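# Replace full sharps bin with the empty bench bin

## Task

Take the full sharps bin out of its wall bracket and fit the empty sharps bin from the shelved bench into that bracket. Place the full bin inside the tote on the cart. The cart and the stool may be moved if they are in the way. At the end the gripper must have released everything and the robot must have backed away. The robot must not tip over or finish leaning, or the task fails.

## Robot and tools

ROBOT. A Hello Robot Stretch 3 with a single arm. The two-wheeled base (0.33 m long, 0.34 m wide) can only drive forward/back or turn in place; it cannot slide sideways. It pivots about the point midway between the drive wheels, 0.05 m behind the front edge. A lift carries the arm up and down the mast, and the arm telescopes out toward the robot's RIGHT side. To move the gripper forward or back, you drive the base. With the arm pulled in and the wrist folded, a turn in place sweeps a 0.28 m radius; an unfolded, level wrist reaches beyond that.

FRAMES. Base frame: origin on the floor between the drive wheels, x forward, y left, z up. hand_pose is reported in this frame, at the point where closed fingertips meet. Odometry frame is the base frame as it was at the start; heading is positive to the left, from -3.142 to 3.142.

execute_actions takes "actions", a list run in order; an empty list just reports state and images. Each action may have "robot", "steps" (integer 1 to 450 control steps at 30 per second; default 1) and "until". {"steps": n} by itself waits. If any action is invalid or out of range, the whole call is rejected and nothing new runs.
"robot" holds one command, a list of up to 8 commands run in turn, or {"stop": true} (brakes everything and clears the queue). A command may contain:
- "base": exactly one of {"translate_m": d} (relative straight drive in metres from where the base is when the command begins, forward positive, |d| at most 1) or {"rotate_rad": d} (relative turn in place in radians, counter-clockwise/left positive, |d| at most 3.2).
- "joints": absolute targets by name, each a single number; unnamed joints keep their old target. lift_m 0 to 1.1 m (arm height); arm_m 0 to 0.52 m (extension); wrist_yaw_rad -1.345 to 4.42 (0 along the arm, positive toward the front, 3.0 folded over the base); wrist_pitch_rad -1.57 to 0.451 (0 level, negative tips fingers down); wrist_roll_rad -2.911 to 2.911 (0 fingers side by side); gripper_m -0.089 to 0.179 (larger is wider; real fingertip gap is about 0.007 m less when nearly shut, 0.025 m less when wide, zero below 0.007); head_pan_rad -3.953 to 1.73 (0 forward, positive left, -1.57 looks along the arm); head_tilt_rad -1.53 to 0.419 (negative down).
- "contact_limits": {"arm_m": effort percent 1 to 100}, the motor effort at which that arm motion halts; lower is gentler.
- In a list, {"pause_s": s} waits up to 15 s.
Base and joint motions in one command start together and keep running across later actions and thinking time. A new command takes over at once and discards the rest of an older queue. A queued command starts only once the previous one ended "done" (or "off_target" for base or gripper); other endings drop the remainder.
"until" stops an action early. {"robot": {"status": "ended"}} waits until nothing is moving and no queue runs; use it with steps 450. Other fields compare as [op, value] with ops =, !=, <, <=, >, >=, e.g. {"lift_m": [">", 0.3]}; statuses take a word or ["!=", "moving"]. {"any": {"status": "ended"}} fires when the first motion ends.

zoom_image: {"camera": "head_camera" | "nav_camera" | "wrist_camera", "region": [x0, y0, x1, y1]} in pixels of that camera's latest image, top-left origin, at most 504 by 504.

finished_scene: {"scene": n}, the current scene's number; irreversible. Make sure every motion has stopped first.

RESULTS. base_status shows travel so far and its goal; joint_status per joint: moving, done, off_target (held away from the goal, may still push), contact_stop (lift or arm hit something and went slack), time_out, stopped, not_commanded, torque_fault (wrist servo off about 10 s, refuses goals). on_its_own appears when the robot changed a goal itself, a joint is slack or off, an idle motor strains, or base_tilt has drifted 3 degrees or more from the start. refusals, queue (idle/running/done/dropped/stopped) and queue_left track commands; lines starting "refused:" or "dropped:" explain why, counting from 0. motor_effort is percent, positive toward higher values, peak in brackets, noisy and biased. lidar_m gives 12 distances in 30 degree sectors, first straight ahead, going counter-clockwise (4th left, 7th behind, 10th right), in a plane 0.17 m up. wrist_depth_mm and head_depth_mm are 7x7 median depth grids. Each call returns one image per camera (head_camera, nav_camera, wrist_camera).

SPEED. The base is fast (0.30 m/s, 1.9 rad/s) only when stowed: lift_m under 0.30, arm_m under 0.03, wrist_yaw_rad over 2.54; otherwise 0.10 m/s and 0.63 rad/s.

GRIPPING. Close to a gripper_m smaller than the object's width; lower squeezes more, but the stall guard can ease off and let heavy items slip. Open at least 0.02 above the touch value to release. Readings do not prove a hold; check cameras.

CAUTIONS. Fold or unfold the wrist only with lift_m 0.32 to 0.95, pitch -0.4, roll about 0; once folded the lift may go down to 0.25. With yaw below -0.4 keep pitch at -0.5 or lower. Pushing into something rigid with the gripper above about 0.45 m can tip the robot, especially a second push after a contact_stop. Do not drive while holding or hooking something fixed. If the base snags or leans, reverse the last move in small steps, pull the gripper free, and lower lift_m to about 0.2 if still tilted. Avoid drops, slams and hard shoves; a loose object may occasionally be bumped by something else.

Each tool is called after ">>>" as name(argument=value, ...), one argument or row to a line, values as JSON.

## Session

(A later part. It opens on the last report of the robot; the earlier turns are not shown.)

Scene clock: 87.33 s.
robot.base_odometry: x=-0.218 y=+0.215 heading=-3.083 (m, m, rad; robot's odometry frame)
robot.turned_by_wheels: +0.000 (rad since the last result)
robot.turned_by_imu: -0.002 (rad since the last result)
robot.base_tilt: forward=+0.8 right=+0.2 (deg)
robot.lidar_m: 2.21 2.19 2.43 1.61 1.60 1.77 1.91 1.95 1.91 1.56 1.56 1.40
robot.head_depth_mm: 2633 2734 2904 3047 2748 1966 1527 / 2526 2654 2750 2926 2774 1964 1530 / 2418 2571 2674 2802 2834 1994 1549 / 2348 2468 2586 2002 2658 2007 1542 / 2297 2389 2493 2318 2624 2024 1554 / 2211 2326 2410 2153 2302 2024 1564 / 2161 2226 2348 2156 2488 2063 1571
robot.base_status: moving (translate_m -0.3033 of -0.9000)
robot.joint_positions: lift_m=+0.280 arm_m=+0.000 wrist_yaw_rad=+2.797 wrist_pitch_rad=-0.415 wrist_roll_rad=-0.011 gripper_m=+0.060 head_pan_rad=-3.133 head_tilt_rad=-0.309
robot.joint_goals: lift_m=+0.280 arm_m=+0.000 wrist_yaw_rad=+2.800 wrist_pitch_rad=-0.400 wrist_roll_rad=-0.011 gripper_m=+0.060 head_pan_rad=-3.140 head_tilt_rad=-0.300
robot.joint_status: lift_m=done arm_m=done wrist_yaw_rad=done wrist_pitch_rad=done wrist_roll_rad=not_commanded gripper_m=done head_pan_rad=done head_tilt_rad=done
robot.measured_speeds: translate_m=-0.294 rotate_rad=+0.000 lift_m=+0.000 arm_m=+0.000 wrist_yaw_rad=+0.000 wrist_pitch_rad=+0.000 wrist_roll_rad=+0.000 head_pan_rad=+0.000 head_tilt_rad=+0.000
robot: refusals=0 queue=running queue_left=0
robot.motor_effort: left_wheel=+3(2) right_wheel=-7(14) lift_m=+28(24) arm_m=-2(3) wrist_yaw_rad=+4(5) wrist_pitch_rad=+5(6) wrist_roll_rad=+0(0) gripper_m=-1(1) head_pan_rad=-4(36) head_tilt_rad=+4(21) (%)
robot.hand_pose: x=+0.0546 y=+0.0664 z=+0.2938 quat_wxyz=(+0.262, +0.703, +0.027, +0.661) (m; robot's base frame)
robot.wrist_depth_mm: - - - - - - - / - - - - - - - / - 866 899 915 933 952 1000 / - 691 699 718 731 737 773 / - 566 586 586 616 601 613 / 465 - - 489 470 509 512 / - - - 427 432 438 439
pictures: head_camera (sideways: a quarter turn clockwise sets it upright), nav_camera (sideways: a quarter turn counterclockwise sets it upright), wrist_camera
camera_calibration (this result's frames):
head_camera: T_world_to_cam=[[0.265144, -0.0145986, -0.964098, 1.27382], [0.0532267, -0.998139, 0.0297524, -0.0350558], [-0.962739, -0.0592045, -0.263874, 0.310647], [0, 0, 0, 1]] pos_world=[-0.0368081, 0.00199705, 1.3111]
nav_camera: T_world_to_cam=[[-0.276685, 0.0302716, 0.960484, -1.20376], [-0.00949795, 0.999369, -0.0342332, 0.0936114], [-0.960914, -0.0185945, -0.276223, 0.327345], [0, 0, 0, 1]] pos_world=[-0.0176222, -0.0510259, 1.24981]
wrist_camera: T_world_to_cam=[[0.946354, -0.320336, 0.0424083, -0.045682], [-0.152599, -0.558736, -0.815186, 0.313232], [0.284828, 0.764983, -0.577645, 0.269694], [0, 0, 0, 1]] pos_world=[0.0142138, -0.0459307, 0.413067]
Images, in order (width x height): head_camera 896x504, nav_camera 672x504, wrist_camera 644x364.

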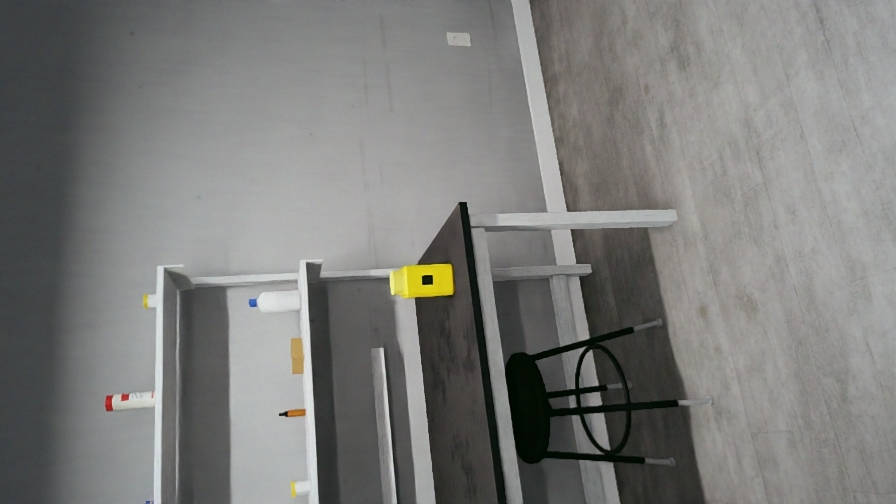

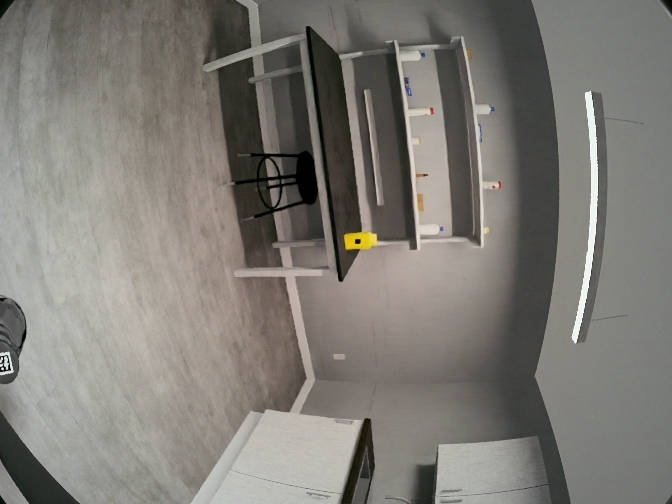

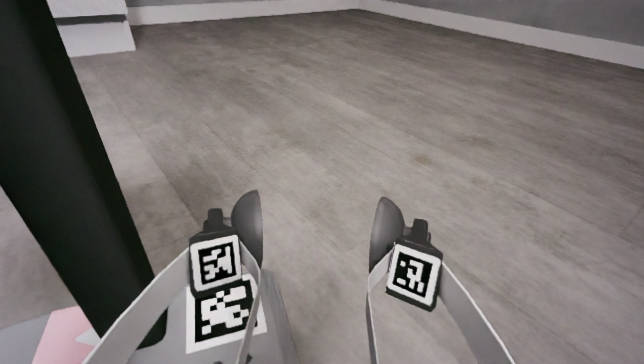

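>>> execute_actions(
  actions=[
    {"steps":100,"until":{"robot":{"status":"ended"}}},
  ],
)

Scene clock: 90.63 s.
robot.base_odometry: x=+0.377 y=+0.250 heading=-3.083 (m, m, rad; robot's odometry frame)
robot.turned_by_wheels: +0.000 (rad since the last result)
robot.turned_by_imu: -0.001 (rad since the last result)
robot.base_tilt: forward=-0.6 right=+1.6 (deg)
robot.lidar_m: 2.77 2.75 2.47 1.40 1.40 1.54 1.31 1.30 1.57 1.77 1.76 1.92
robot.head_depth_mm: 2059 2162 2266 2401 2492 1964 1516 / 1989 2083 2181 2300 2411 1975 1548 / 1913 2000 2110 2194 2330 1928 1541 / 1831 1933 2029 2099 1440 1921 1548 / 1775 1841 1923 1973 1425 2024 1556 / 1720 1811 1880 1937 1390 1993 1565 / 1659 1745 1825 1867 1313 1888 1522
robot.base_status: done (translate_m -0.9000 of -0.9000)
robot.joint_positions: lift_m=+0.280 arm_m=+0.000 wrist_yaw_rad=+2.798 wrist_pitch_rad=-0.415 wrist_roll_rad=-0.011 gripper_m=+0.060 head_pan_rad=-3.133 head_tilt_rad=-0.309
robot.joint_goals: lift_m=+0.280 arm_m=+0.000 wrist_yaw_rad=+2.800 wrist_pitch_rad=-0.400 wrist_roll_rad=-0.011 gripper_m=+0.060 head_pan_rad=-3.140 head_tilt_rad=-0.300
robot.joint_status: lift_m=done arm_m=done wrist_yaw_rad=done wrist_pitch_rad=done wrist_roll_rad=not_commanded gripper_m=done head_pan_rad=done head_tilt_rad=done
robot.measured_speeds: translate_m=+0.000 rotate_rad=+0.000 lift_m=+0.000 arm_m=+0.000 wrist_yaw_rad=+0.000 wrist_pitch_rad=+0.000 wrist_roll_rad=+0.000 head_pan_rad=+0.000 head_tilt_rad=+0.000
robot: refusals=0 queue=done queue_left=0
robot.motor_effort: left_wheel=+4(7) right_wheel=-4(7) lift_m=+29(28) arm_m=-2(4) wrist_yaw_rad=+3(4) wrist_pitch_rad=+6(6) wrist_roll_rad=+0(0) gripper_m=+0(0) head_pan_rad=-3(3) head_tilt_rad=+3(4) (%)
robot.hand_pose: x=+0.0545 y=+0.0664 z=+0.2937 quat_wxyz=(+0.262, +0.703, +0.027, +0.661) (m; robot's base frame)
robot.wrist_depth_mm: - - - - - - - / - - - - - - - / - 880 944 914 922 976 - / - 689 708 713 716 744 767 / - 561 595 576 622 594 619 / 472 - - 489 470 507 515 / - - - 423 428 432 440
pictures: head_camera (sideways: a quarter turn clockwise sets it upright), nav_camera (sideways: a quarter turn counterclockwise sets it upright), wrist_camera
camera_calibration (this result's frames):
head_camera: T_world_to_cam=[[0.264719, -0.0146197, -0.964215, 1.27397], [0.0531739, -0.998143, 0.0297327, -0.03503], [-0.962858, -0.0591419, -0.26345, 0.310096], [0, 0, 0, 1]] pos_world=[-0.0368039, 0.00199992, 1.31112]
nav_camera: T_world_to_cam=[[-0.276261, 0.0302935, 0.960605, -1.20392], [-0.00944702, 0.999369, -0.0342328, 0.0936106], [-0.961036, -0.018532, -0.2758, 0.326796], [0, 0, 0, 1]] pos_world=[-0.0176485, -0.0510245, 1.24982]
wrist_camera: T_world_to_cam=[[0.946552, -0.319754, 0.0423985, -0.0455889], [-0.152422, -0.559256, -0.814862, 0.313021], [0.284267, 0.764847, -0.578102, 0.26985], [0, 0, 0, 1]] pos_world=[0.0141539, -0.0459129, 0.413002]
Images, in order (width x height): head_camera 896x504, nav_camera 672x504, wrist_camera 644x364.

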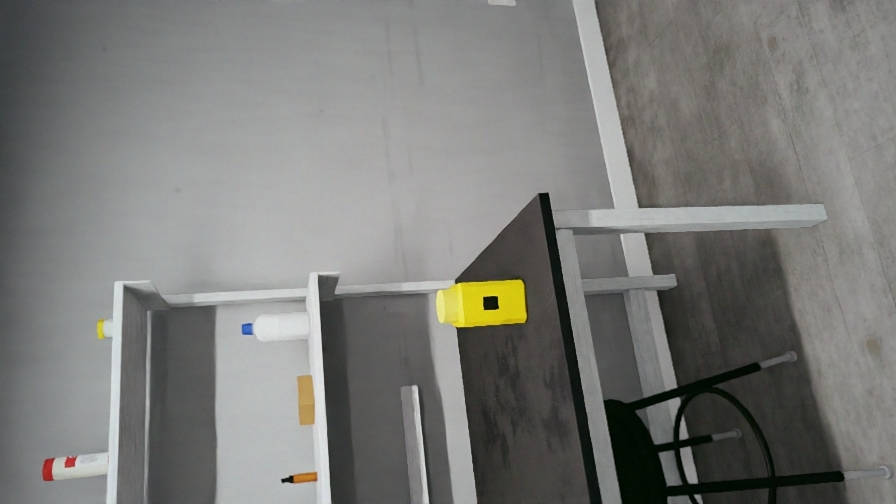

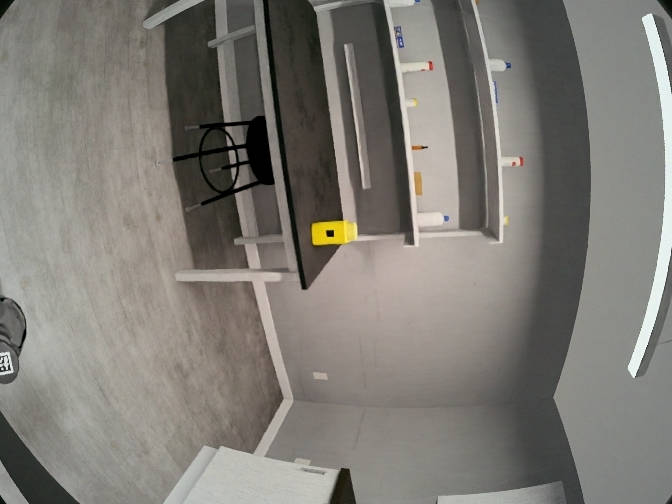

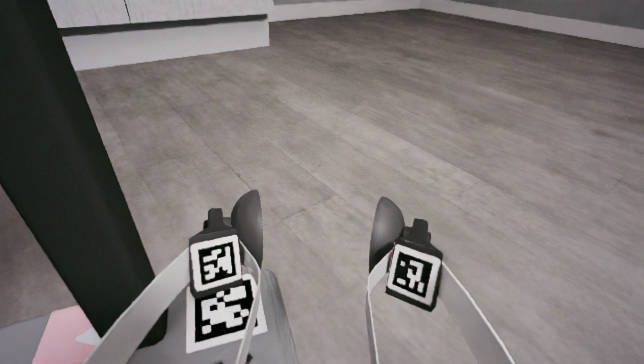

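>>> zoom_image(
  camera="head_camera",
  region=[420, 250, 560, 350],
)

Region (420, 250, 560, 350) of head_camera's 896x504 image, scaled by 3.600, with more detail than that image has; it fills the top 360 rows of this view, and the rest is white.

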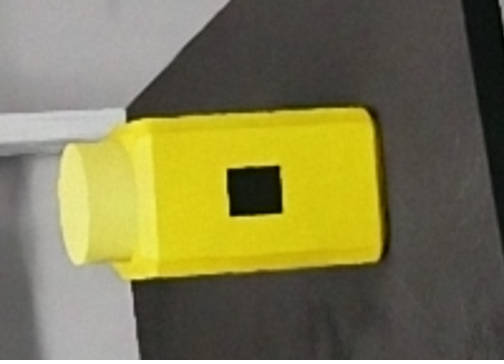

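>>> execute_actions(
  actions=[
    {"robot":{"base":{"translate_m":-0.548}},"steps":200,"until":{"robot":{"base_status":["!=","moving"]}}},
    {"robot":{"base":{"rotate_rad":-1.402},"joints":{"lift_m":0.88,"head_pan_rad":-1.6,"head_tilt_rad":-0.55}},"steps":200,"until":{"robot":{"base_status":["!=","moving"]}}},
    {"robot":{"base":{"translate_m":0.094},"joints":{"wrist_yaw_rad":0.0,"gripper_m":0.14}},"steps":200,"until":{"robot":{"wrist_yaw_rad":["<",0.6]}}},
    {"robot":{"joints":{"wrist_pitch_rad":0.0}},"steps":200,"until":{"robot":{"lift_m":[">",0.83]}}},
    {"robot":{"joints":{"arm_m":0.2}},"steps":200,"until":{"robot":{"status":"ended"}}},
  ],
)

Scene clock: 105.90 s.
robot.base_odometry: x=+0.903 y=+0.373 heading=+1.798 (m, m, rad; robot's odometry frame)
robot.turned_by_wheels: -1.402 (rad since the last result)
robot.turned_by_imu: -1.427 (rad since the last result)
robot.base_tilt: forward=-0.7 right=+1.6 (deg)
robot.lidar_m: 1.83 1.86 2.26 3.27 3.29 1.44 1.30 1.31 0.78 0.78 0.80 1.27
robot.head_depth_mm: 1325 1452 1604 1771 - 1438 1270 / 1304 1421 1571 1695 - 1136 1216 / 1273 1358 1492 909 - 1490 1276 / 1221 1361 1474 1055 919 1553 1290 / 1226 1340 1442 1145 871 1512 1288 / 1203 1310 1424 1134 859 1533 1301 / 1182 1286 1404 1143 841 1449 1282
robot.base_status: done (translate_m +0.0940 of +0.0940)
robot.joint_positions: lift_m=+0.880 arm_m=+0.200 wrist_yaw_rad=+0.002 wrist_pitch_rad=-0.025 wrist_roll_rad=-0.011 gripper_m=+0.140 head_pan_rad=-1.607 head_tilt_rad=-0.544
robot.joint_goals: lift_m=+0.880 arm_m=+0.200 wrist_yaw_rad=+0.000 wrist_pitch_rad=+0.000 wrist_roll_rad=-0.011 gripper_m=+0.140 head_pan_rad=-1.600 head_tilt_rad=-0.550
robot.joint_status: lift_m=done arm_m=done wrist_yaw_rad=done wrist_pitch_rad=done wrist_roll_rad=not_commanded gripper_m=done head_pan_rad=done head_tilt_rad=done
robot.measured_speeds: translate_m=+0.000 rotate_rad=+0.000 lift_m=+0.000 arm_m=+0.000 wrist_yaw_rad=+0.000 wrist_pitch_rad=+0.000 wrist_roll_rad=+0.000 head_pan_rad=+0.000 head_tilt_rad=+0.000
robot: refusals=0 queue=done queue_left=0
robot.motor_effort: left_wheel=+3(9) right_wheel=-4(14) lift_m=+53(55) arm_m=+3(3) wrist_yaw_rad=-2(5) wrist_pitch_rad=+9(8) wrist_roll_rad=+0(0) gripper_m=-1(81) head_pan_rad=+3(36) head_tilt_rad=-2(17) (%)
robot.hand_pose: x=-0.0210 y=-0.6003 z=+0.9878 quat_wxyz=(+0.711, +0.010, -0.703, -0.009) (m; robot's base frame)
robot.wrist_depth_mm: 833 775 717 769 - - - / 920 962 1000 - - - - / 936 967 - - - - - / 971 - - - - - - / 683 - 726 435 - - - / 524 481 516 442 548 - - / 385 400 405 418 428 - -
pictures: head_camera (sideways: a quarter turn clockwise sets it upright), nav_camera (sideways: a quarter turn counterclockwise sets it upright), wrist_camera
camera_calibration (this result's frames):
head_camera: T_world_to_cam=[[0.034284, 0.480877, -0.876118, 1.1604], [0.999227, 0.000362912, 0.0393007, -0.0532467], [0.0192167, -0.876788, -0.480493, 0.586557], [0, 0, 0, 1]] pos_world=[0.0021506, -0.043706, 1.30058]
nav_camera: T_world_to_cam=[[-0.0504163, -0.490553, 0.869952, -1.08699], [-0.998504, 0.0432211, -0.0334945, 0.0986723], [-0.0211694, -0.870339, -0.491998, 0.602411], [0, 0, 0, 1]] pos_world=[0.0564752, -0.0131918, 1.24532]
wrist_camera: T_world_to_cam=[[-0.998936, -0.00225898, 0.0460609, -0.0706801], [-0.0453922, 0.224461, -0.973425, 1.12367], [-0.00813992, -0.97448, -0.224325, -0.197202], [0, 0, 0, 1]] pos_world=[-0.0212044, -0.444549, 1.05283]
Images, in order (width x height): head_camera 896x504, nav_camera 672x504, wrist_camera 644x364.

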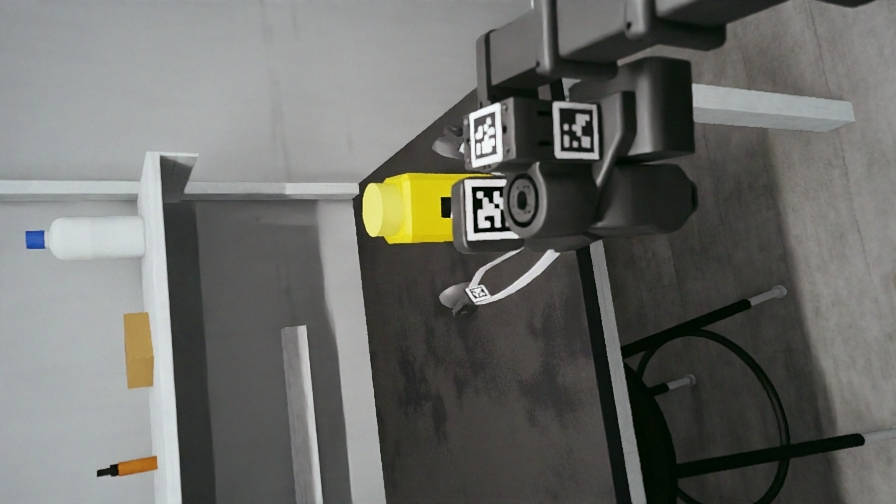

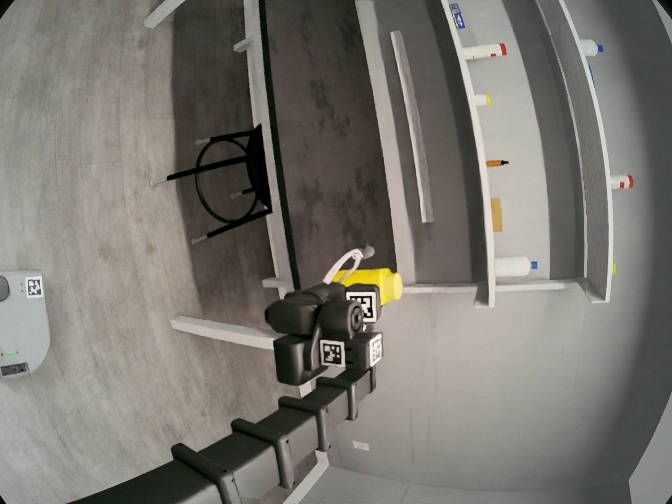

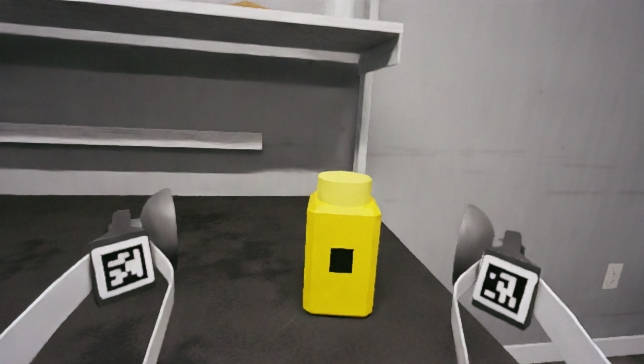

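>>> zoom_image(
  camera="wrist_camera",
  region=[280, 160, 410, 330],
)

Region (280, 160, 410, 330) of wrist_camera's 644x364 image, scaled by 2.965; it fills the left 385 columns of this view, and the rest is white.

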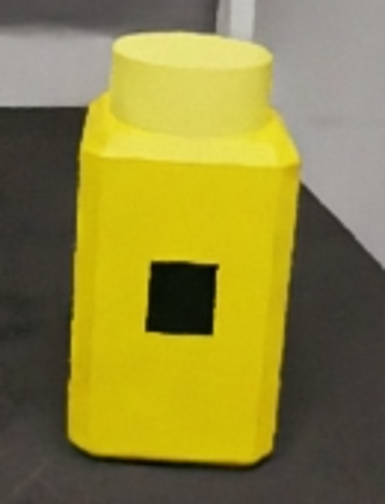

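>>> execute_actions(
  actions=[
    {"robot":{"base":{"rotate_rad":-0.043},"joints":{"lift_m":0.833,"arm_m":0.42}},"steps":200,"until":{"robot":{"status":"ended"}}},
  ],
)

Scene clock: 111.67 s.
robot.base_odometry: x=+0.903 y=+0.373 heading=+1.755 (m, m, rad; robot's odometry frame)
robot.turned_by_wheels: -0.043 (rad since the last result)
robot.turned_by_imu: -0.045 (rad since the last result)
robot.base_tilt: forward=-0.5 right=+1.6 (deg)
robot.lidar_m: 1.83 1.86 2.20 3.29 3.29 1.47 1.29 1.30 1.69 0.78 0.80 1.27
robot.head_depth_mm: 1365 1504 1643 1827 1989 - 1240 / 1331 1449 1590 1716 937 1129 1222 / 1302 1412 1567 - 1332 1541 1280 / 1180 1360 1468 961 883 1547 1286 / 1235 1342 1460 1117 872 1509 1298 / 1211 1308 1429 1132 857 1524 1301 / 1186 1283 1371 1144 835 1439 1240
robot.base_status: done (rotate_rad -0.0429 of -0.0430)
robot.joint_positions: lift_m=+0.833 arm_m=+0.420 wrist_yaw_rad=+0.001 wrist_pitch_rad=-0.025 wrist_roll_rad=-0.011 gripper_m=+0.140 head_pan_rad=-1.607 head_tilt_rad=-0.544
robot.joint_goals: lift_m=+0.833 arm_m=+0.420 wrist_yaw_rad=+0.000 wrist_pitch_rad=+0.000 wrist_roll_rad=-0.011 gripper_m=+0.140 head_pan_rad=-1.600 head_tilt_rad=-0.550
robot.joint_status: lift_m=done arm_m=done wrist_yaw_rad=done wrist_pitch_rad=done wrist_roll_rad=not_commanded gripper_m=done head_pan_rad=done head_tilt_rad=done
robot.measured_speeds: translate_m=+0.000 rotate_rad=+0.000 lift_m=+0.000 arm_m=+0.000 wrist_yaw_rad=+0.000 wrist_pitch_rad=+0.000 wrist_roll_rad=+0.000 head_pan_rad=+0.000 head_tilt_rad=+0.000
robot: refusals=0 queue=done queue_left=0
robot.motor_effort: left_wheel=+3(6) right_wheel=-4(11) lift_m=+28(52) arm_m=+3(4) wrist_yaw_rad=-1(2) wrist_pitch_rad=+9(9) wrist_roll_rad=+0(0) gripper_m=+0(0) head_pan_rad=+3(2) head_tilt_rad=-2(2) (%)
robot.hand_pose: x=-0.0211 y=-0.8203 z=+0.9417 quat_wxyz=(+0.711, +0.010, -0.703, -0.008) (m; robot's base frame)
robot.wrist_depth_mm: 687 732 769 786 863 885 973 / 714 741 795 836 881 952 - / 721 752 835 847 936 984 - / 756 807 837 213 959 - - / 565 - 524 199 995 - - / 435 403 208 199 457 - - / 325 335 312 207 343 - -
pictures: head_camera (sideways: a quarter turn clockwise sets it upright), nav_camera (sideways: a quarter turn counterclockwise sets it upright), wrist_camera
camera_calibration (this result's frames):
head_camera: T_world_to_cam=[[0.0342839, 0.480877, -0.876118, 1.1604], [0.999227, 0.000363035, 0.0393007, -0.0532467], [0.0192168, -0.876788, -0.480493, 0.586556], [0, 0, 0, 1]] pos_world=[0.0021506, -0.043706, 1.30058]
nav_camera: T_world_to_cam=[[-0.0504162, -0.490553, 0.869952, -1.08699], [-0.998504, 0.0432209, -0.0334945, 0.0986723], [-0.0211693, -0.870339, -0.491998, 0.60241], [0, 0, 0, 1]] pos_world=[0.0564752, -0.0131918, 1.24532]
wrist_camera: T_world_to_cam=[[-0.998936, -0.00210481, 0.046061, -0.0689604], [-0.04536, 0.224196, -0.973488, 1.12795], [-0.00827767, -0.974542, -0.224053, -0.422257], [0, 0, 0, 1]] pos_world=[-0.0212185, -0.664534, 1.00662]
Images, in order (width x height): head_camera 896x504, nav_camera 672x504, wrist_camera 644x364.

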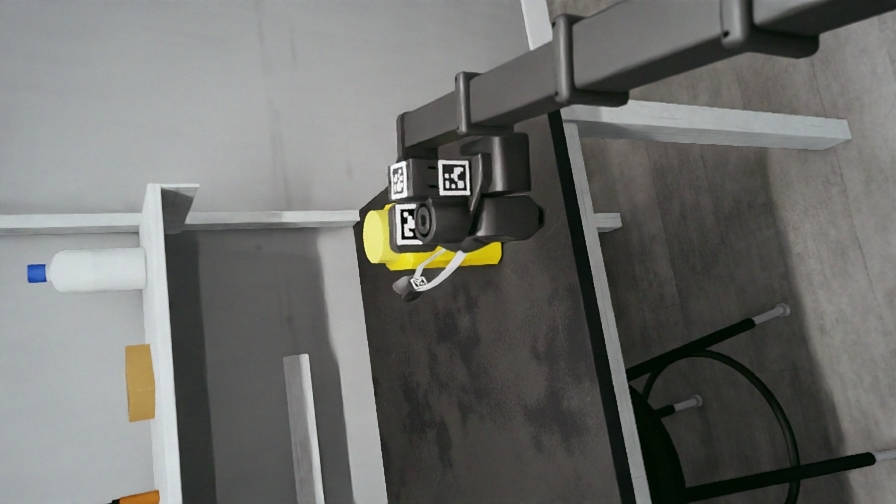

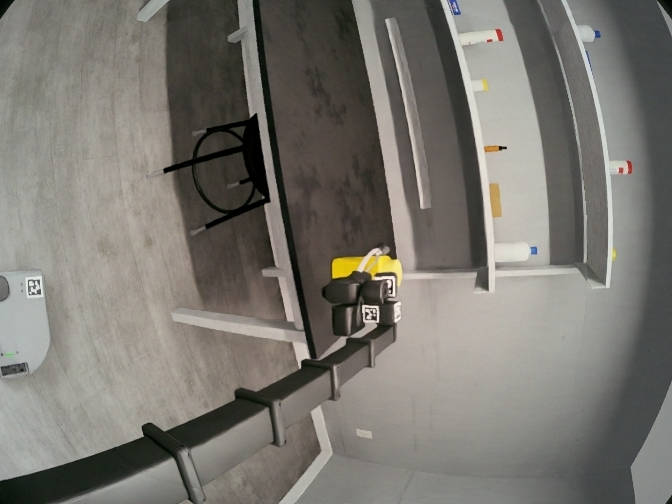

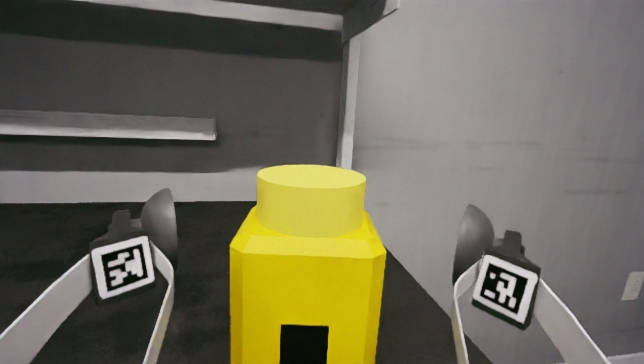

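>>> zoom_image(
  camera="wrist_camera",
  region=[210, 150, 410, 364],
)

Region (210, 150, 410, 364) of wrist_camera's 644x364 image, scaled by 2.355; it fills the left 471 columns of this view, and the rest is white.

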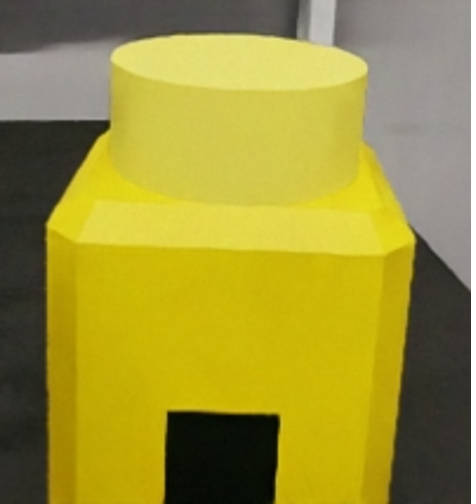

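>>> execute_actions(
  actions=[
    {"robot":{"base":{"translate_m":0.006},"joints":{"lift_m":0.840,"gripper_m":0.12}},"steps":12},
    {"robot":{"joints":{"arm_m":0.498}},"steps":200,"until":{"robot":{"status":"ended"}}},
  ],
)

Scene clock: 115.13 s.
robot.base_odometry: x=+0.902 y=+0.379 heading=+1.755 (m, m, rad; robot's odometry frame)
robot.turned_by_wheels: +0.000 (rad since the last result)
robot.turned_by_imu: -0.001 (rad since the last result)
robot.base_tilt: forward=-0.5 right=+1.6 (deg)
robot.lidar_m: 1.83 1.85 2.20 3.29 3.28 1.48 1.30 1.30 0.80 0.78 0.80 1.27
robot.head_depth_mm: 1365 1494 1642 1837 - - 1245 / 1331 1463 1596 1716 954 1118 1237 / 1289 1416 1520 991 910 1538 1282 / 1184 1361 1491 1008 885 1550 1280 / 1238 1345 1454 1118 872 1513 1289 / 1211 1310 1430 1129 857 1520 1302 / 1184 1282 1371 1147 834 1445 1248
robot.base_status: done (translate_m +0.0060 of +0.0060)
robot.joint_positions: lift_m=+0.840 arm_m=+0.498 wrist_yaw_rad=+0.001 wrist_pitch_rad=-0.025 wrist_roll_rad=-0.011 gripper_m=+0.120 head_pan_rad=-1.607 head_tilt_rad=-0.544
robot.joint_goals: lift_m=+0.840 arm_m=+0.498 wrist_yaw_rad=+0.000 wrist_pitch_rad=+0.000 wrist_roll_rad=-0.011 gripper_m=+0.120 head_pan_rad=-1.600 head_tilt_rad=-0.550
robot.joint_status: lift_m=done arm_m=done wrist_yaw_rad=done wrist_pitch_rad=done wrist_roll_rad=not_commanded gripper_m=done head_pan_rad=done head_tilt_rad=done
robot.measured_speeds: translate_m=+0.000 rotate_rad=+0.000 lift_m=+0.000 arm_m=+0.000 wrist_yaw_rad=+0.000 wrist_pitch_rad=+0.000 wrist_roll_rad=+0.000 head_pan_rad=+0.000 head_tilt_rad=+0.000
robot: refusals=0 queue=done queue_left=0
robot.motor_effort: left_wheel=+4(7) right_wheel=-4(9) lift_m=+52(56) arm_m=+3(3) wrist_yaw_rad=-2(1) wrist_pitch_rad=+9(9) wrist_roll_rad=+0(0) gripper_m=+0(75) head_pan_rad=+3(3) head_tilt_rad=-2(2) (%)
robot.hand_pose: x=-0.0211 y=-0.8983 z=+0.9479 quat_wxyz=(+0.711, +0.010, -0.703, -0.008) (m; robot's base frame)
robot.wrist_depth_mm: 628 653 705 714 781 833 887 / 644 682 708 738 795 857 913 / 599 693 740 762 826 919 955 / 693 722 757 796 849 930 - / 581 627 346 141 893 999 - / 430 405 138 122 423 - - / 336 341 124 123 132 - -
pictures: head_camera (sideways: a quarter turn clockwise sets it upright), nav_camera (sideways: a quarter turn counterclockwise sets it upright), wrist_camera
camera_calibration (this result's frames):
head_camera: T_world_to_cam=[[0.034284, 0.480877, -0.876118, 1.1604], [0.999227, 0.000362909, 0.0393007, -0.0532467], [0.0192167, -0.876788, -0.480493, 0.586557], [0, 0, 0, 1]] pos_world=[0.0021506, -0.043706, 1.30058]
nav_camera: T_world_to_cam=[[-0.0504163, -0.490553, 0.869952, -1.08699], [-0.998504, 0.0432211, -0.0334945, 0.0986723], [-0.0211694, -0.870339, -0.491998, 0.602411], [0, 0, 0, 1]] pos_world=[0.0564752, -0.0131918, 1.24532]
wrist_camera: T_world_to_cam=[[-0.998936, -0.00210097, 0.0460613, -0.0694098], [-0.0453593, 0.224196, -0.973488, 1.15152], [-0.00828148, -0.974542, -0.224053, -0.496878], [0, 0, 0, 1]] pos_world=[-0.0212189, -0.742539, 1.01286]
Images, in order (width x height): head_camera 896x504, nav_camera 672x504, wrist_camera 644x364.

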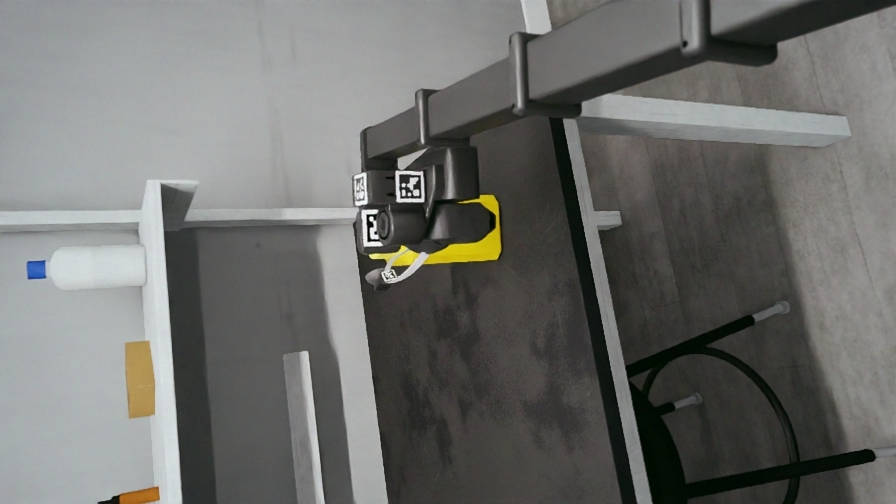

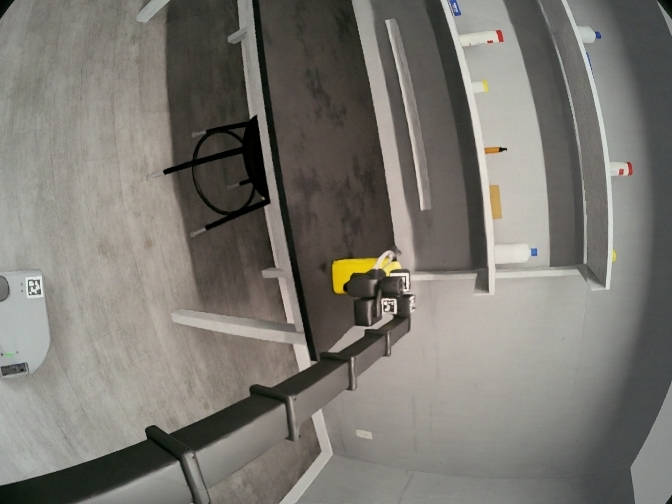

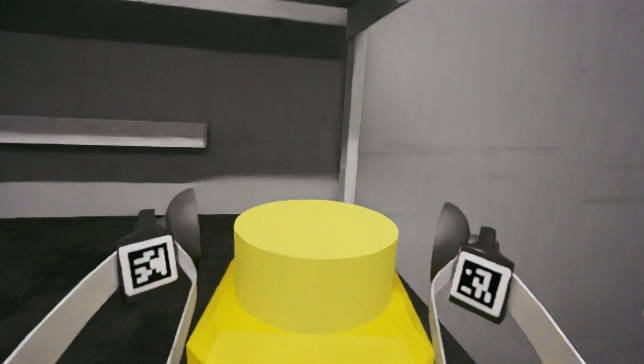

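>>> execute_actions(
  actions=[
    {"robot":{"joints":{"gripper_m":0.04}},"steps":100,"until":{"robot":{"status":"ended"}}},
    {"robot":{"joints":{"lift_m":0.87}},"steps":100,"until":{"robot":{"lift_m":[">",0.858]}}},
    {"robot":{"joints":{"arm_m":0.0}},"steps":200,"until":{"robot":{"arm_m":["<",0.15]}}},
  ],
)

Scene clock: 123.60 s.
robot.base_odometry: x=+0.902 y=+0.379 heading=+1.755 (m, m, rad; robot's odometry frame)
robot.turned_by_wheels: +0.000 (rad since the last result)
robot.turned_by_imu: -0.002 (rad since the last result)
robot.base_tilt: forward=-0.6 right=+1.6 (deg)
robot.lidar_m: 1.82 1.86 2.19 3.28 3.29 1.48 1.30 1.31 0.80 0.79 0.80 1.27
robot.head_depth_mm: 1361 1491 1651 1844 1960 - 1239 / 1330 1454 1597 1711 - - 1228 / 1291 1407 1530 1100 - - 1271 / 1187 1362 1478 1114 833 1513 1289 / 1234 1349 1447 1120 870 1514 1290 / 1212 1319 1424 1122 856 1530 1296 / 1184 1273 1371 1143 834 1448 1245
robot.base_status: done (translate_m +0.0060 of +0.0060)
robot.joint_positions: lift_m=+0.870 arm_m=+0.147 wrist_yaw_rad=+0.001 wrist_pitch_rad=-0.033 wrist_roll_rad=-0.011 gripper_m=+0.041 head_pan_rad=-1.607 head_tilt_rad=-0.544
robot.joint_goals: lift_m=+0.870 arm_m=+0.000 wrist_yaw_rad=+0.000 wrist_pitch_rad=+0.000 wrist_roll_rad=-0.011 gripper_m=+0.040 head_pan_rad=-1.600 head_tilt_rad=-0.550
robot.joint_status: lift_m=moving arm_m=moving wrist_yaw_rad=done wrist_pitch_rad=done wrist_roll_rad=not_commanded gripper_m=done head_pan_rad=done head_tilt_rad=done
robot.measured_speeds: translate_m=+0.000 rotate_rad=+0.000 lift_m=+0.000 arm_m=-0.140 wrist_yaw_rad=+0.000 wrist_pitch_rad=+0.000 wrist_roll_rad=+0.000 head_pan_rad=+0.000 head_tilt_rad=+0.000
robot: refusals=0 queue=running queue_left=0
robot.motor_effort: left_wheel=+4(3) right_wheel=-4(4) lift_m=+50(52) arm_m=-5(4) wrist_yaw_rad=-1(1) wrist_pitch_rad=+12(12) wrist_roll_rad=+0(0) gripper_m=-17(91) head_pan_rad=+3(3) head_tilt_rad=-2(2) (%)
robot.hand_pose: x=-0.0211 y=-0.5473 z=+0.9756 quat_wxyz=(+0.711, +0.013, -0.703, -0.012) (m; robot's base frame)
robot.wrist_depth_mm: 908 856 831 846 - - - / 947 980 - - - - - / 953 994 - - - - - / - - - - - - - / 648 673 138 141 159 - - / 472 482 129 117 132 - - / 375 381 121 120 131 - -
pictures: head_camera (sideways: a quarter turn clockwise sets it upright), nav_camera (sideways: a quarter turn counterclockwise sets it upright), wrist_camera
camera_calibration (this result's frames):
head_camera: T_world_to_cam=[[0.0342584, 0.480878, -0.876118, 1.1604], [0.999227, 0.000416157, 0.0393007, -0.0532467], [0.0192634, -0.876787, -0.480493, 0.586556], [0, 0, 0, 1]] pos_world=[0.00215293, -0.0437062, 1.30058]
nav_camera: T_world_to_cam=[[-0.0503901, -0.490556, 0.869952, -1.08699], [-0.998506, 0.0431679, -0.0334945, 0.0986723], [-0.021123, -0.87034, -0.491998, 0.60241], [0, 0, 0, 1]] pos_world=[0.0564759, -0.0131892, 1.24532]
wrist_camera: T_world_to_cam=[[-0.998936, -0.00237265, 0.0460526, -0.0701231], [-0.0453399, 0.232707, -0.971489, 1.10251], [-0.00841175, -0.972544, -0.232567, -0.139186], [0, 0, 0, 1]] pos_world=[-0.0212317, -0.392092, 1.04193]
Images, in order (width x height): head_camera 896x504, nav_camera 672x504, wrist_camera 644x364.

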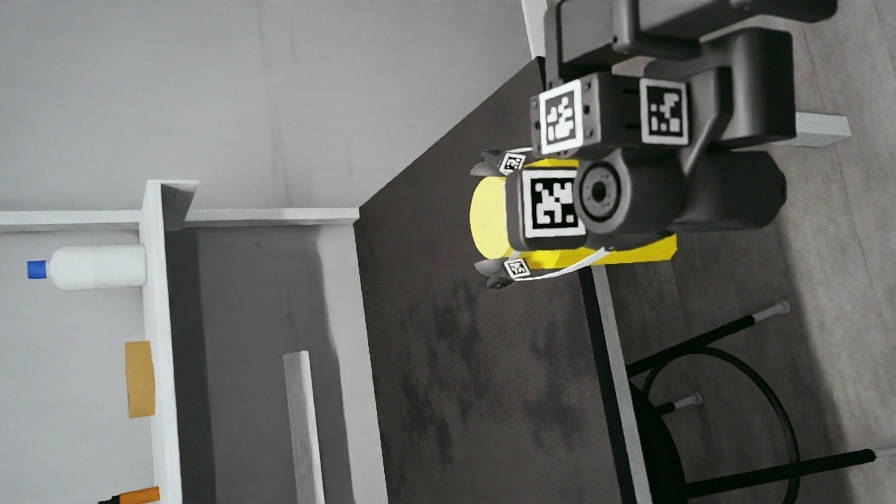

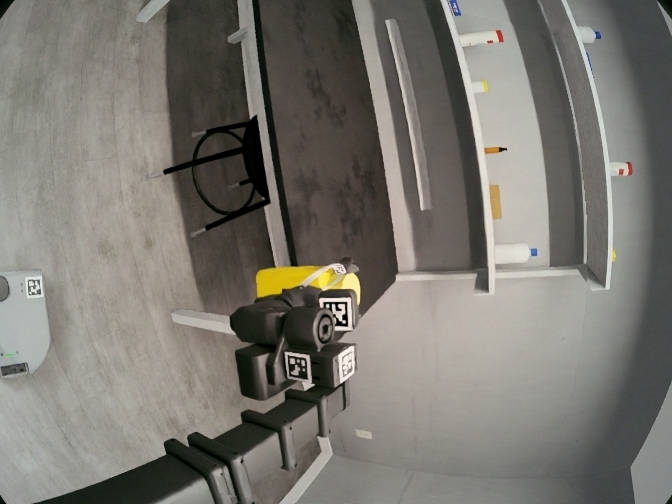

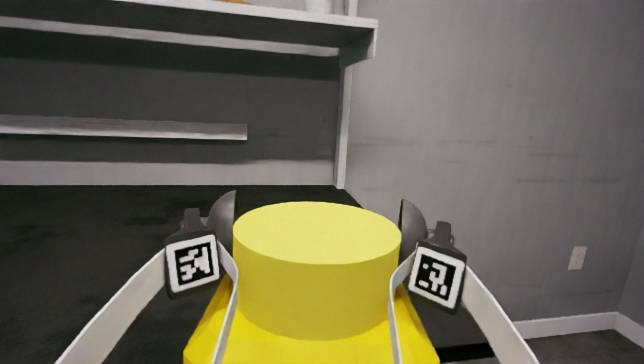

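>>> execute_actions(
  actions=[
    {"steps":40,"until":{"robot":{"arm_m":["<",0.04]}}},
    {"robot":{"base":{"rotate_rad":-1.42},"joints":{"lift_m":0.29,"wrist_yaw_rad":2.62,"head_pan_rad":-3.14,"head_tilt_rad":-0.2}},"steps":200,"until":{"robot":{"base_status":["!=","moving"]}}},
    {"robot":{"base":{"translate_m":-1.0}},"steps":200,"until":{"robot":{"lift_m":["<",0.297]}}},
  ],
)

>>> execute_actions(
  actions=[
    {"robot":{"base":{"translate_m":-1.0}},"steps":200,"until":{"robot":{"translate_m":["<",-0.7]}}},
  ],
)

Scene clock: 129.97 s.
robot.base_odometry: x=+0.708 y=+0.311 heading=+0.335 (m, m, rad; robot's odometry frame)
robot.turned_by_wheels: -1.420 (rad since the last result)
robot.turned_by_imu: -1.445 (rad since the last result)
robot.base_tilt: forward=-1.9 right=+0.8 (deg)
robot.lidar_m: 1.13 0.99 1.38 1.84 1.88 2.22 3.08 2.98 1.40 1.32 1.34 0.98
robot.head_depth_mm: 2696 2864 2999 3086 3136 2300 1698 / 2687 2891 2940 3072 3129 2288 1702 / 2652 2876 2937 3055 3094 2303 1709 / 2636 2873 2921 3023 3166 2328 1719 / 2602 2828 2908 3060 3141 2344 1734 / 2573 2839 2929 3032 3135 2356 1742 / 2564 2787 2886 3014 3130 2378 1763
robot.base_status: moving (translate_m -0.2060 of -1.0000)
robot.joint_positions: lift_m=+0.296 arm_m=+0.000 wrist_yaw_rad=+2.617 wrist_pitch_rad=-0.034 wrist_roll_rad=-0.011 gripper_m=+0.041 head_pan_rad=-3.133 head_tilt_rad=-0.211
robot.joint_goals: lift_m=+0.290 arm_m=+0.000 wrist_yaw_rad=+2.620 wrist_pitch_rad=+0.000 wrist_roll_rad=-0.011 gripper_m=+0.040 head_pan_rad=-3.140 head_tilt_rad=-0.200
robot.joint_status: lift_m=moving arm_m=moving wrist_yaw_rad=moving wrist_pitch_rad=done wrist_roll_rad=not_commanded gripper_m=done head_pan_rad=done head_tilt_rad=done
robot.measured_speeds: translate_m=-0.128 rotate_rad=+0.001 lift_m=-0.053 arm_m=+0.000 wrist_yaw_rad=+0.000 wrist_pitch_rad=+0.000 wrist_roll_rad=+0.000 head_pan_rad=+0.000 head_tilt_rad=+0.000
robot: refusals=0 queue=running queue_left=0
robot.motor_effort: left_wheel=-1(8) right_wheel=-12(14) lift_m=+31(50) arm_m=-3(5) wrist_yaw_rad=+4(6) wrist_pitch_rad=+12(12) wrist_roll_rad=+0(0) gripper_m=-17(18) head_pan_rad=-2(35) head_tilt_rad=+5(24) (%)
robot.hand_pose: x=+0.1065 y=+0.0758 z=+0.4024 quat_wxyz=(+0.196, +0.682, -0.170, +0.684) (m; robot's base frame)
robot.wrist_depth_mm: - - - - - 930 - / - - - - - - - / - - - - - - - / - - - - - - - / - - 138 141 158 - - / 799 830 129 117 132 920 932 / 649 644 122 120 132 703 725
pictures: head_camera (sideways: a quarter turn clockwise sets it upright), nav_camera (sideways: a quarter turn counterclockwise sets it upright), wrist_camera
camera_calibration (this result's frames):
head_camera: T_world_to_cam=[[0.169059, -0.0154399, -0.985485, 1.30237], [0.0558757, -0.998119, 0.0252233, -0.0291791], [-0.984021, -0.0593289, -0.167879, 0.185829], [0, 0, 0, 1]] pos_world=[-0.0356881, 0.00200927, 1.3154]
nav_camera: T_world_to_cam=[[-0.1809, 0.031111, 0.983009, -1.23379], [-0.0127994, 0.99934, -0.0339833, 0.0933105], [-0.983418, -0.0187295, -0.180382, 0.202738], [0, 0, 0, 1]] pos_world=[-0.0226225, -0.0510673, 1.25257]
wrist_camera: T_world_to_cam=[[0.865243, -0.499234, 0.0460526, -0.0756529], [-0.07769, -0.224259, -0.971428, 0.444508], [0.495297, 0.836943, -0.232824, 0.143858], [0, 0, 0, 1]] pos_world=[0.0287394, -0.0584849, 0.468785]
Images, in order (width x height): head_camera 896x504, nav_camera 672x504, wrist_camera 644x364.

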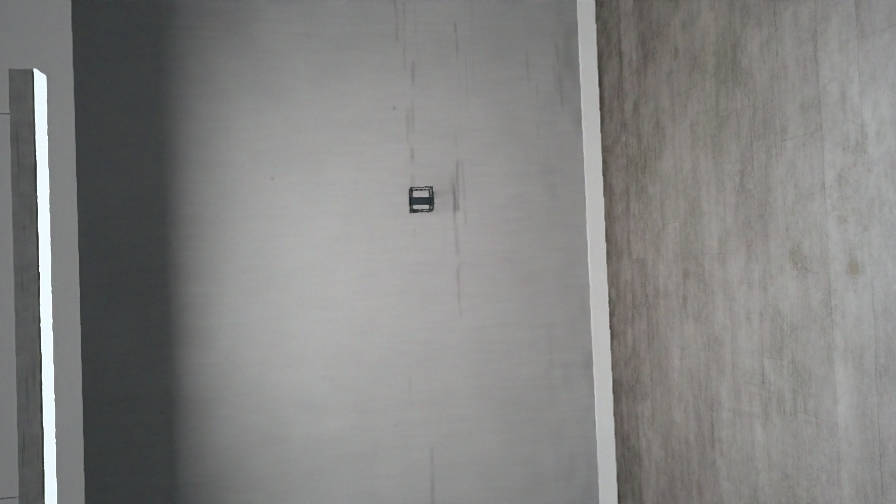

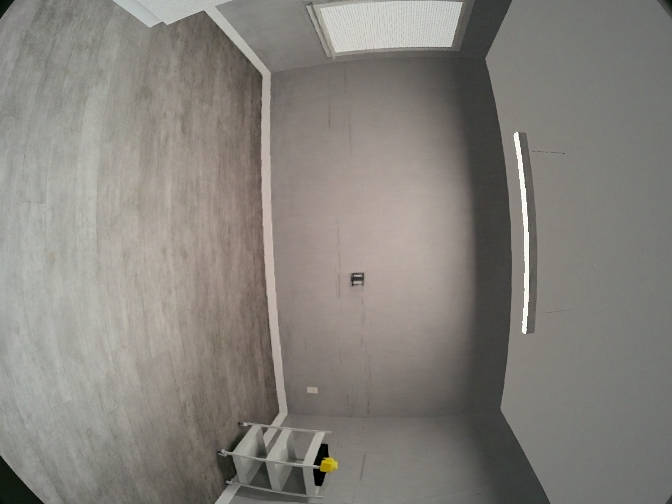

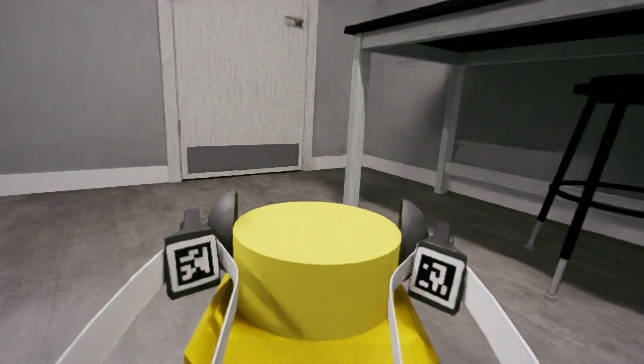

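Scene clock: 132.50 s.
robot.base_odometry: x=+0.046 y=+0.081 heading=+0.335 (m, m, rad; robot's odometry frame)
robot.turned_by_wheels: +0.000 (rad since the last result)
robot.turned_by_imu: -0.001 (rad since the last result)
robot.base_tilt: forward=-1.1 right=+1.8 (deg)
robot.lidar_m: 1.66 1.89 1.89 1.78 1.70 1.81 2.38 2.42 1.45 1.37 1.40 1.81
robot.head_depth_mm: 2175 2241 2318 2380 2455 2289 1700 / 2162 2216 2299 2333 2446 2295 1704 / 2168 2210 2288 2373 2426 2303 1721 / 2137 2193 2274 2371 2450 2310 1727 / 2122 2202 2245 2343 2440 2336 1732 / 2127 2189 2266 2337 2426 2358 1756 / 2134 2201 2239 2322 2423 2379 1744
robot.base_status: moving (translate_m -0.7003 of -1.0000)
robot.joint_positions: lift_m=+0.290 arm_m=+0.000 wrist_yaw_rad=+2.617 wrist_pitch_rad=-0.034 wrist_roll_rad=-0.011 gripper_m=+0.041 head_pan_rad=-3.133 head_tilt_rad=-0.211
robot.joint_goals: lift_m=+0.290 arm_m=+0.000 wrist_yaw_rad=+2.620 wrist_pitch_rad=+0.000 wrist_roll_rad=-0.011 gripper_m=+0.040 head_pan_rad=-3.140 head_tilt_rad=-0.200
robot.joint_status: lift_m=done arm_m=done wrist_yaw_rad=done wrist_pitch_rad=done wrist_roll_rad=not_commanded gripper_m=done head_pan_rad=done head_tilt_rad=done
robot.measured_speeds: translate_m=-0.293 rotate_rad=+0.000 lift_m=+0.000 arm_m=+0.000 wrist_yaw_rad=+0.000 wrist_pitch_rad=+0.000 wrist_roll_rad=+0.000 head_pan_rad=+0.000 head_tilt_rad=+0.000
robot: refusals=0 queue=running queue_left=0
robot.motor_effort: left_wheel=+3(2) right_wheel=-7(13) lift_m=+29(34) arm_m=-3(3) wrist_yaw_rad=+4(4) wrist_pitch_rad=+12(12) wrist_roll_rad=+0(0) gripper_m=-17(17) head_pan_rad=-2(2) head_tilt_rad=+4(4) (%)
robot.hand_pose: x=+0.1065 y=+0.0758 z=+0.3963 quat_wxyz=(+0.196, +0.682, -0.170, +0.684) (m; robot's base frame)
robot.wrist_depth_mm: - - - - - - - / - - - - - - - / - - - - - - - / - - - - - - - / - - 138 141 158 - - / 796 800 129 117 132 901 919 / 639 627 121 120 132 696 713
pictures: head_camera (sideways: a quarter turn clockwise sets it upright), nav_camera (sideways: a quarter turn counterclockwise sets it upright), wrist_camera
camera_calibration (this result's frames):
head_camera: T_world_to_cam=[[0.168763, -0.0154423, -0.985536, 1.30244], [0.055884, -0.998119, 0.025209, -0.0291606], [-0.984071, -0.0593301, -0.167582, 0.185444], [0, 0, 0, 1]] pos_world=[-0.035684, 0.00200928, 1.31541]
nav_camera: T_world_to_cam=[[-0.180604, 0.0311134, 0.983064, -1.23386], [-0.0128104, 0.99934, -0.033982, 0.093309], [-0.983472, -0.0187307, -0.180086, 0.202352], [0, 0, 0, 1]] pos_world=[-0.0226373, -0.0510675, 1.25258]
wrist_camera: T_world_to_cam=[[0.865312, -0.499113, 0.0460516, -0.0753514], [-0.0777175, -0.224367, -0.971401, 0.438527], [0.495171, 0.836986, -0.232937, 0.142484], [0, 0, 0, 1]] pos_world=[0.0287298, -0.0584748, 0.462645]
Images, in order (width x height): head_camera 896x504, nav_camera 672x504, wrist_camera 644x364.

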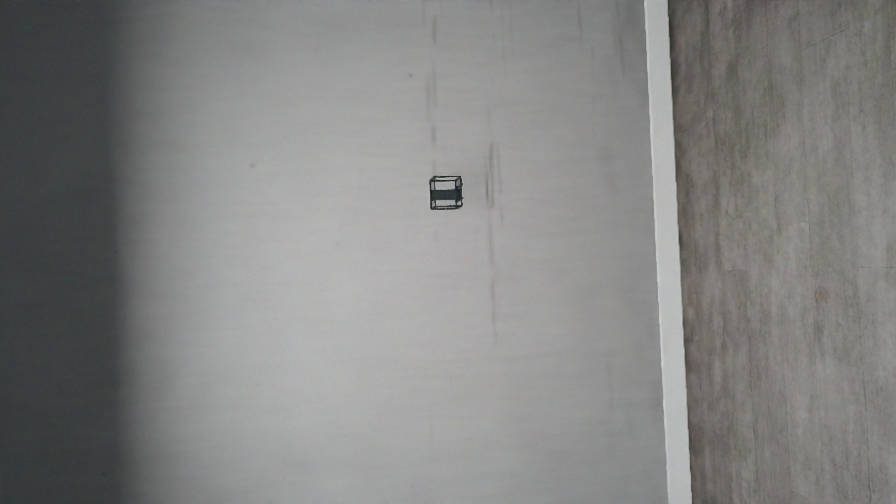

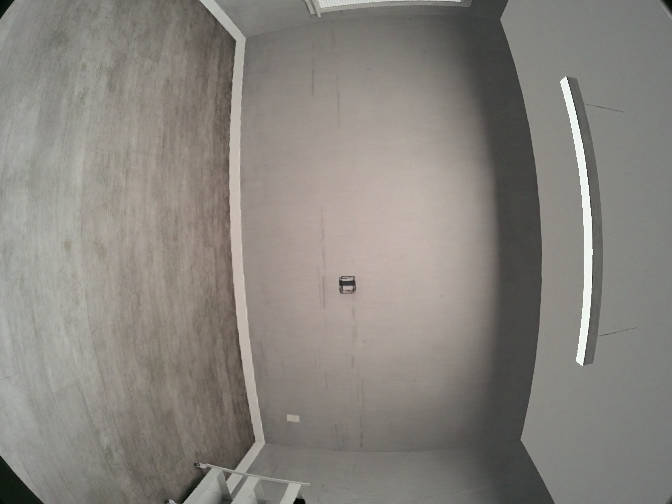

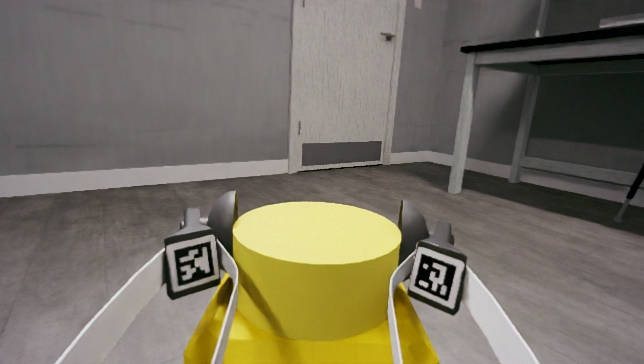

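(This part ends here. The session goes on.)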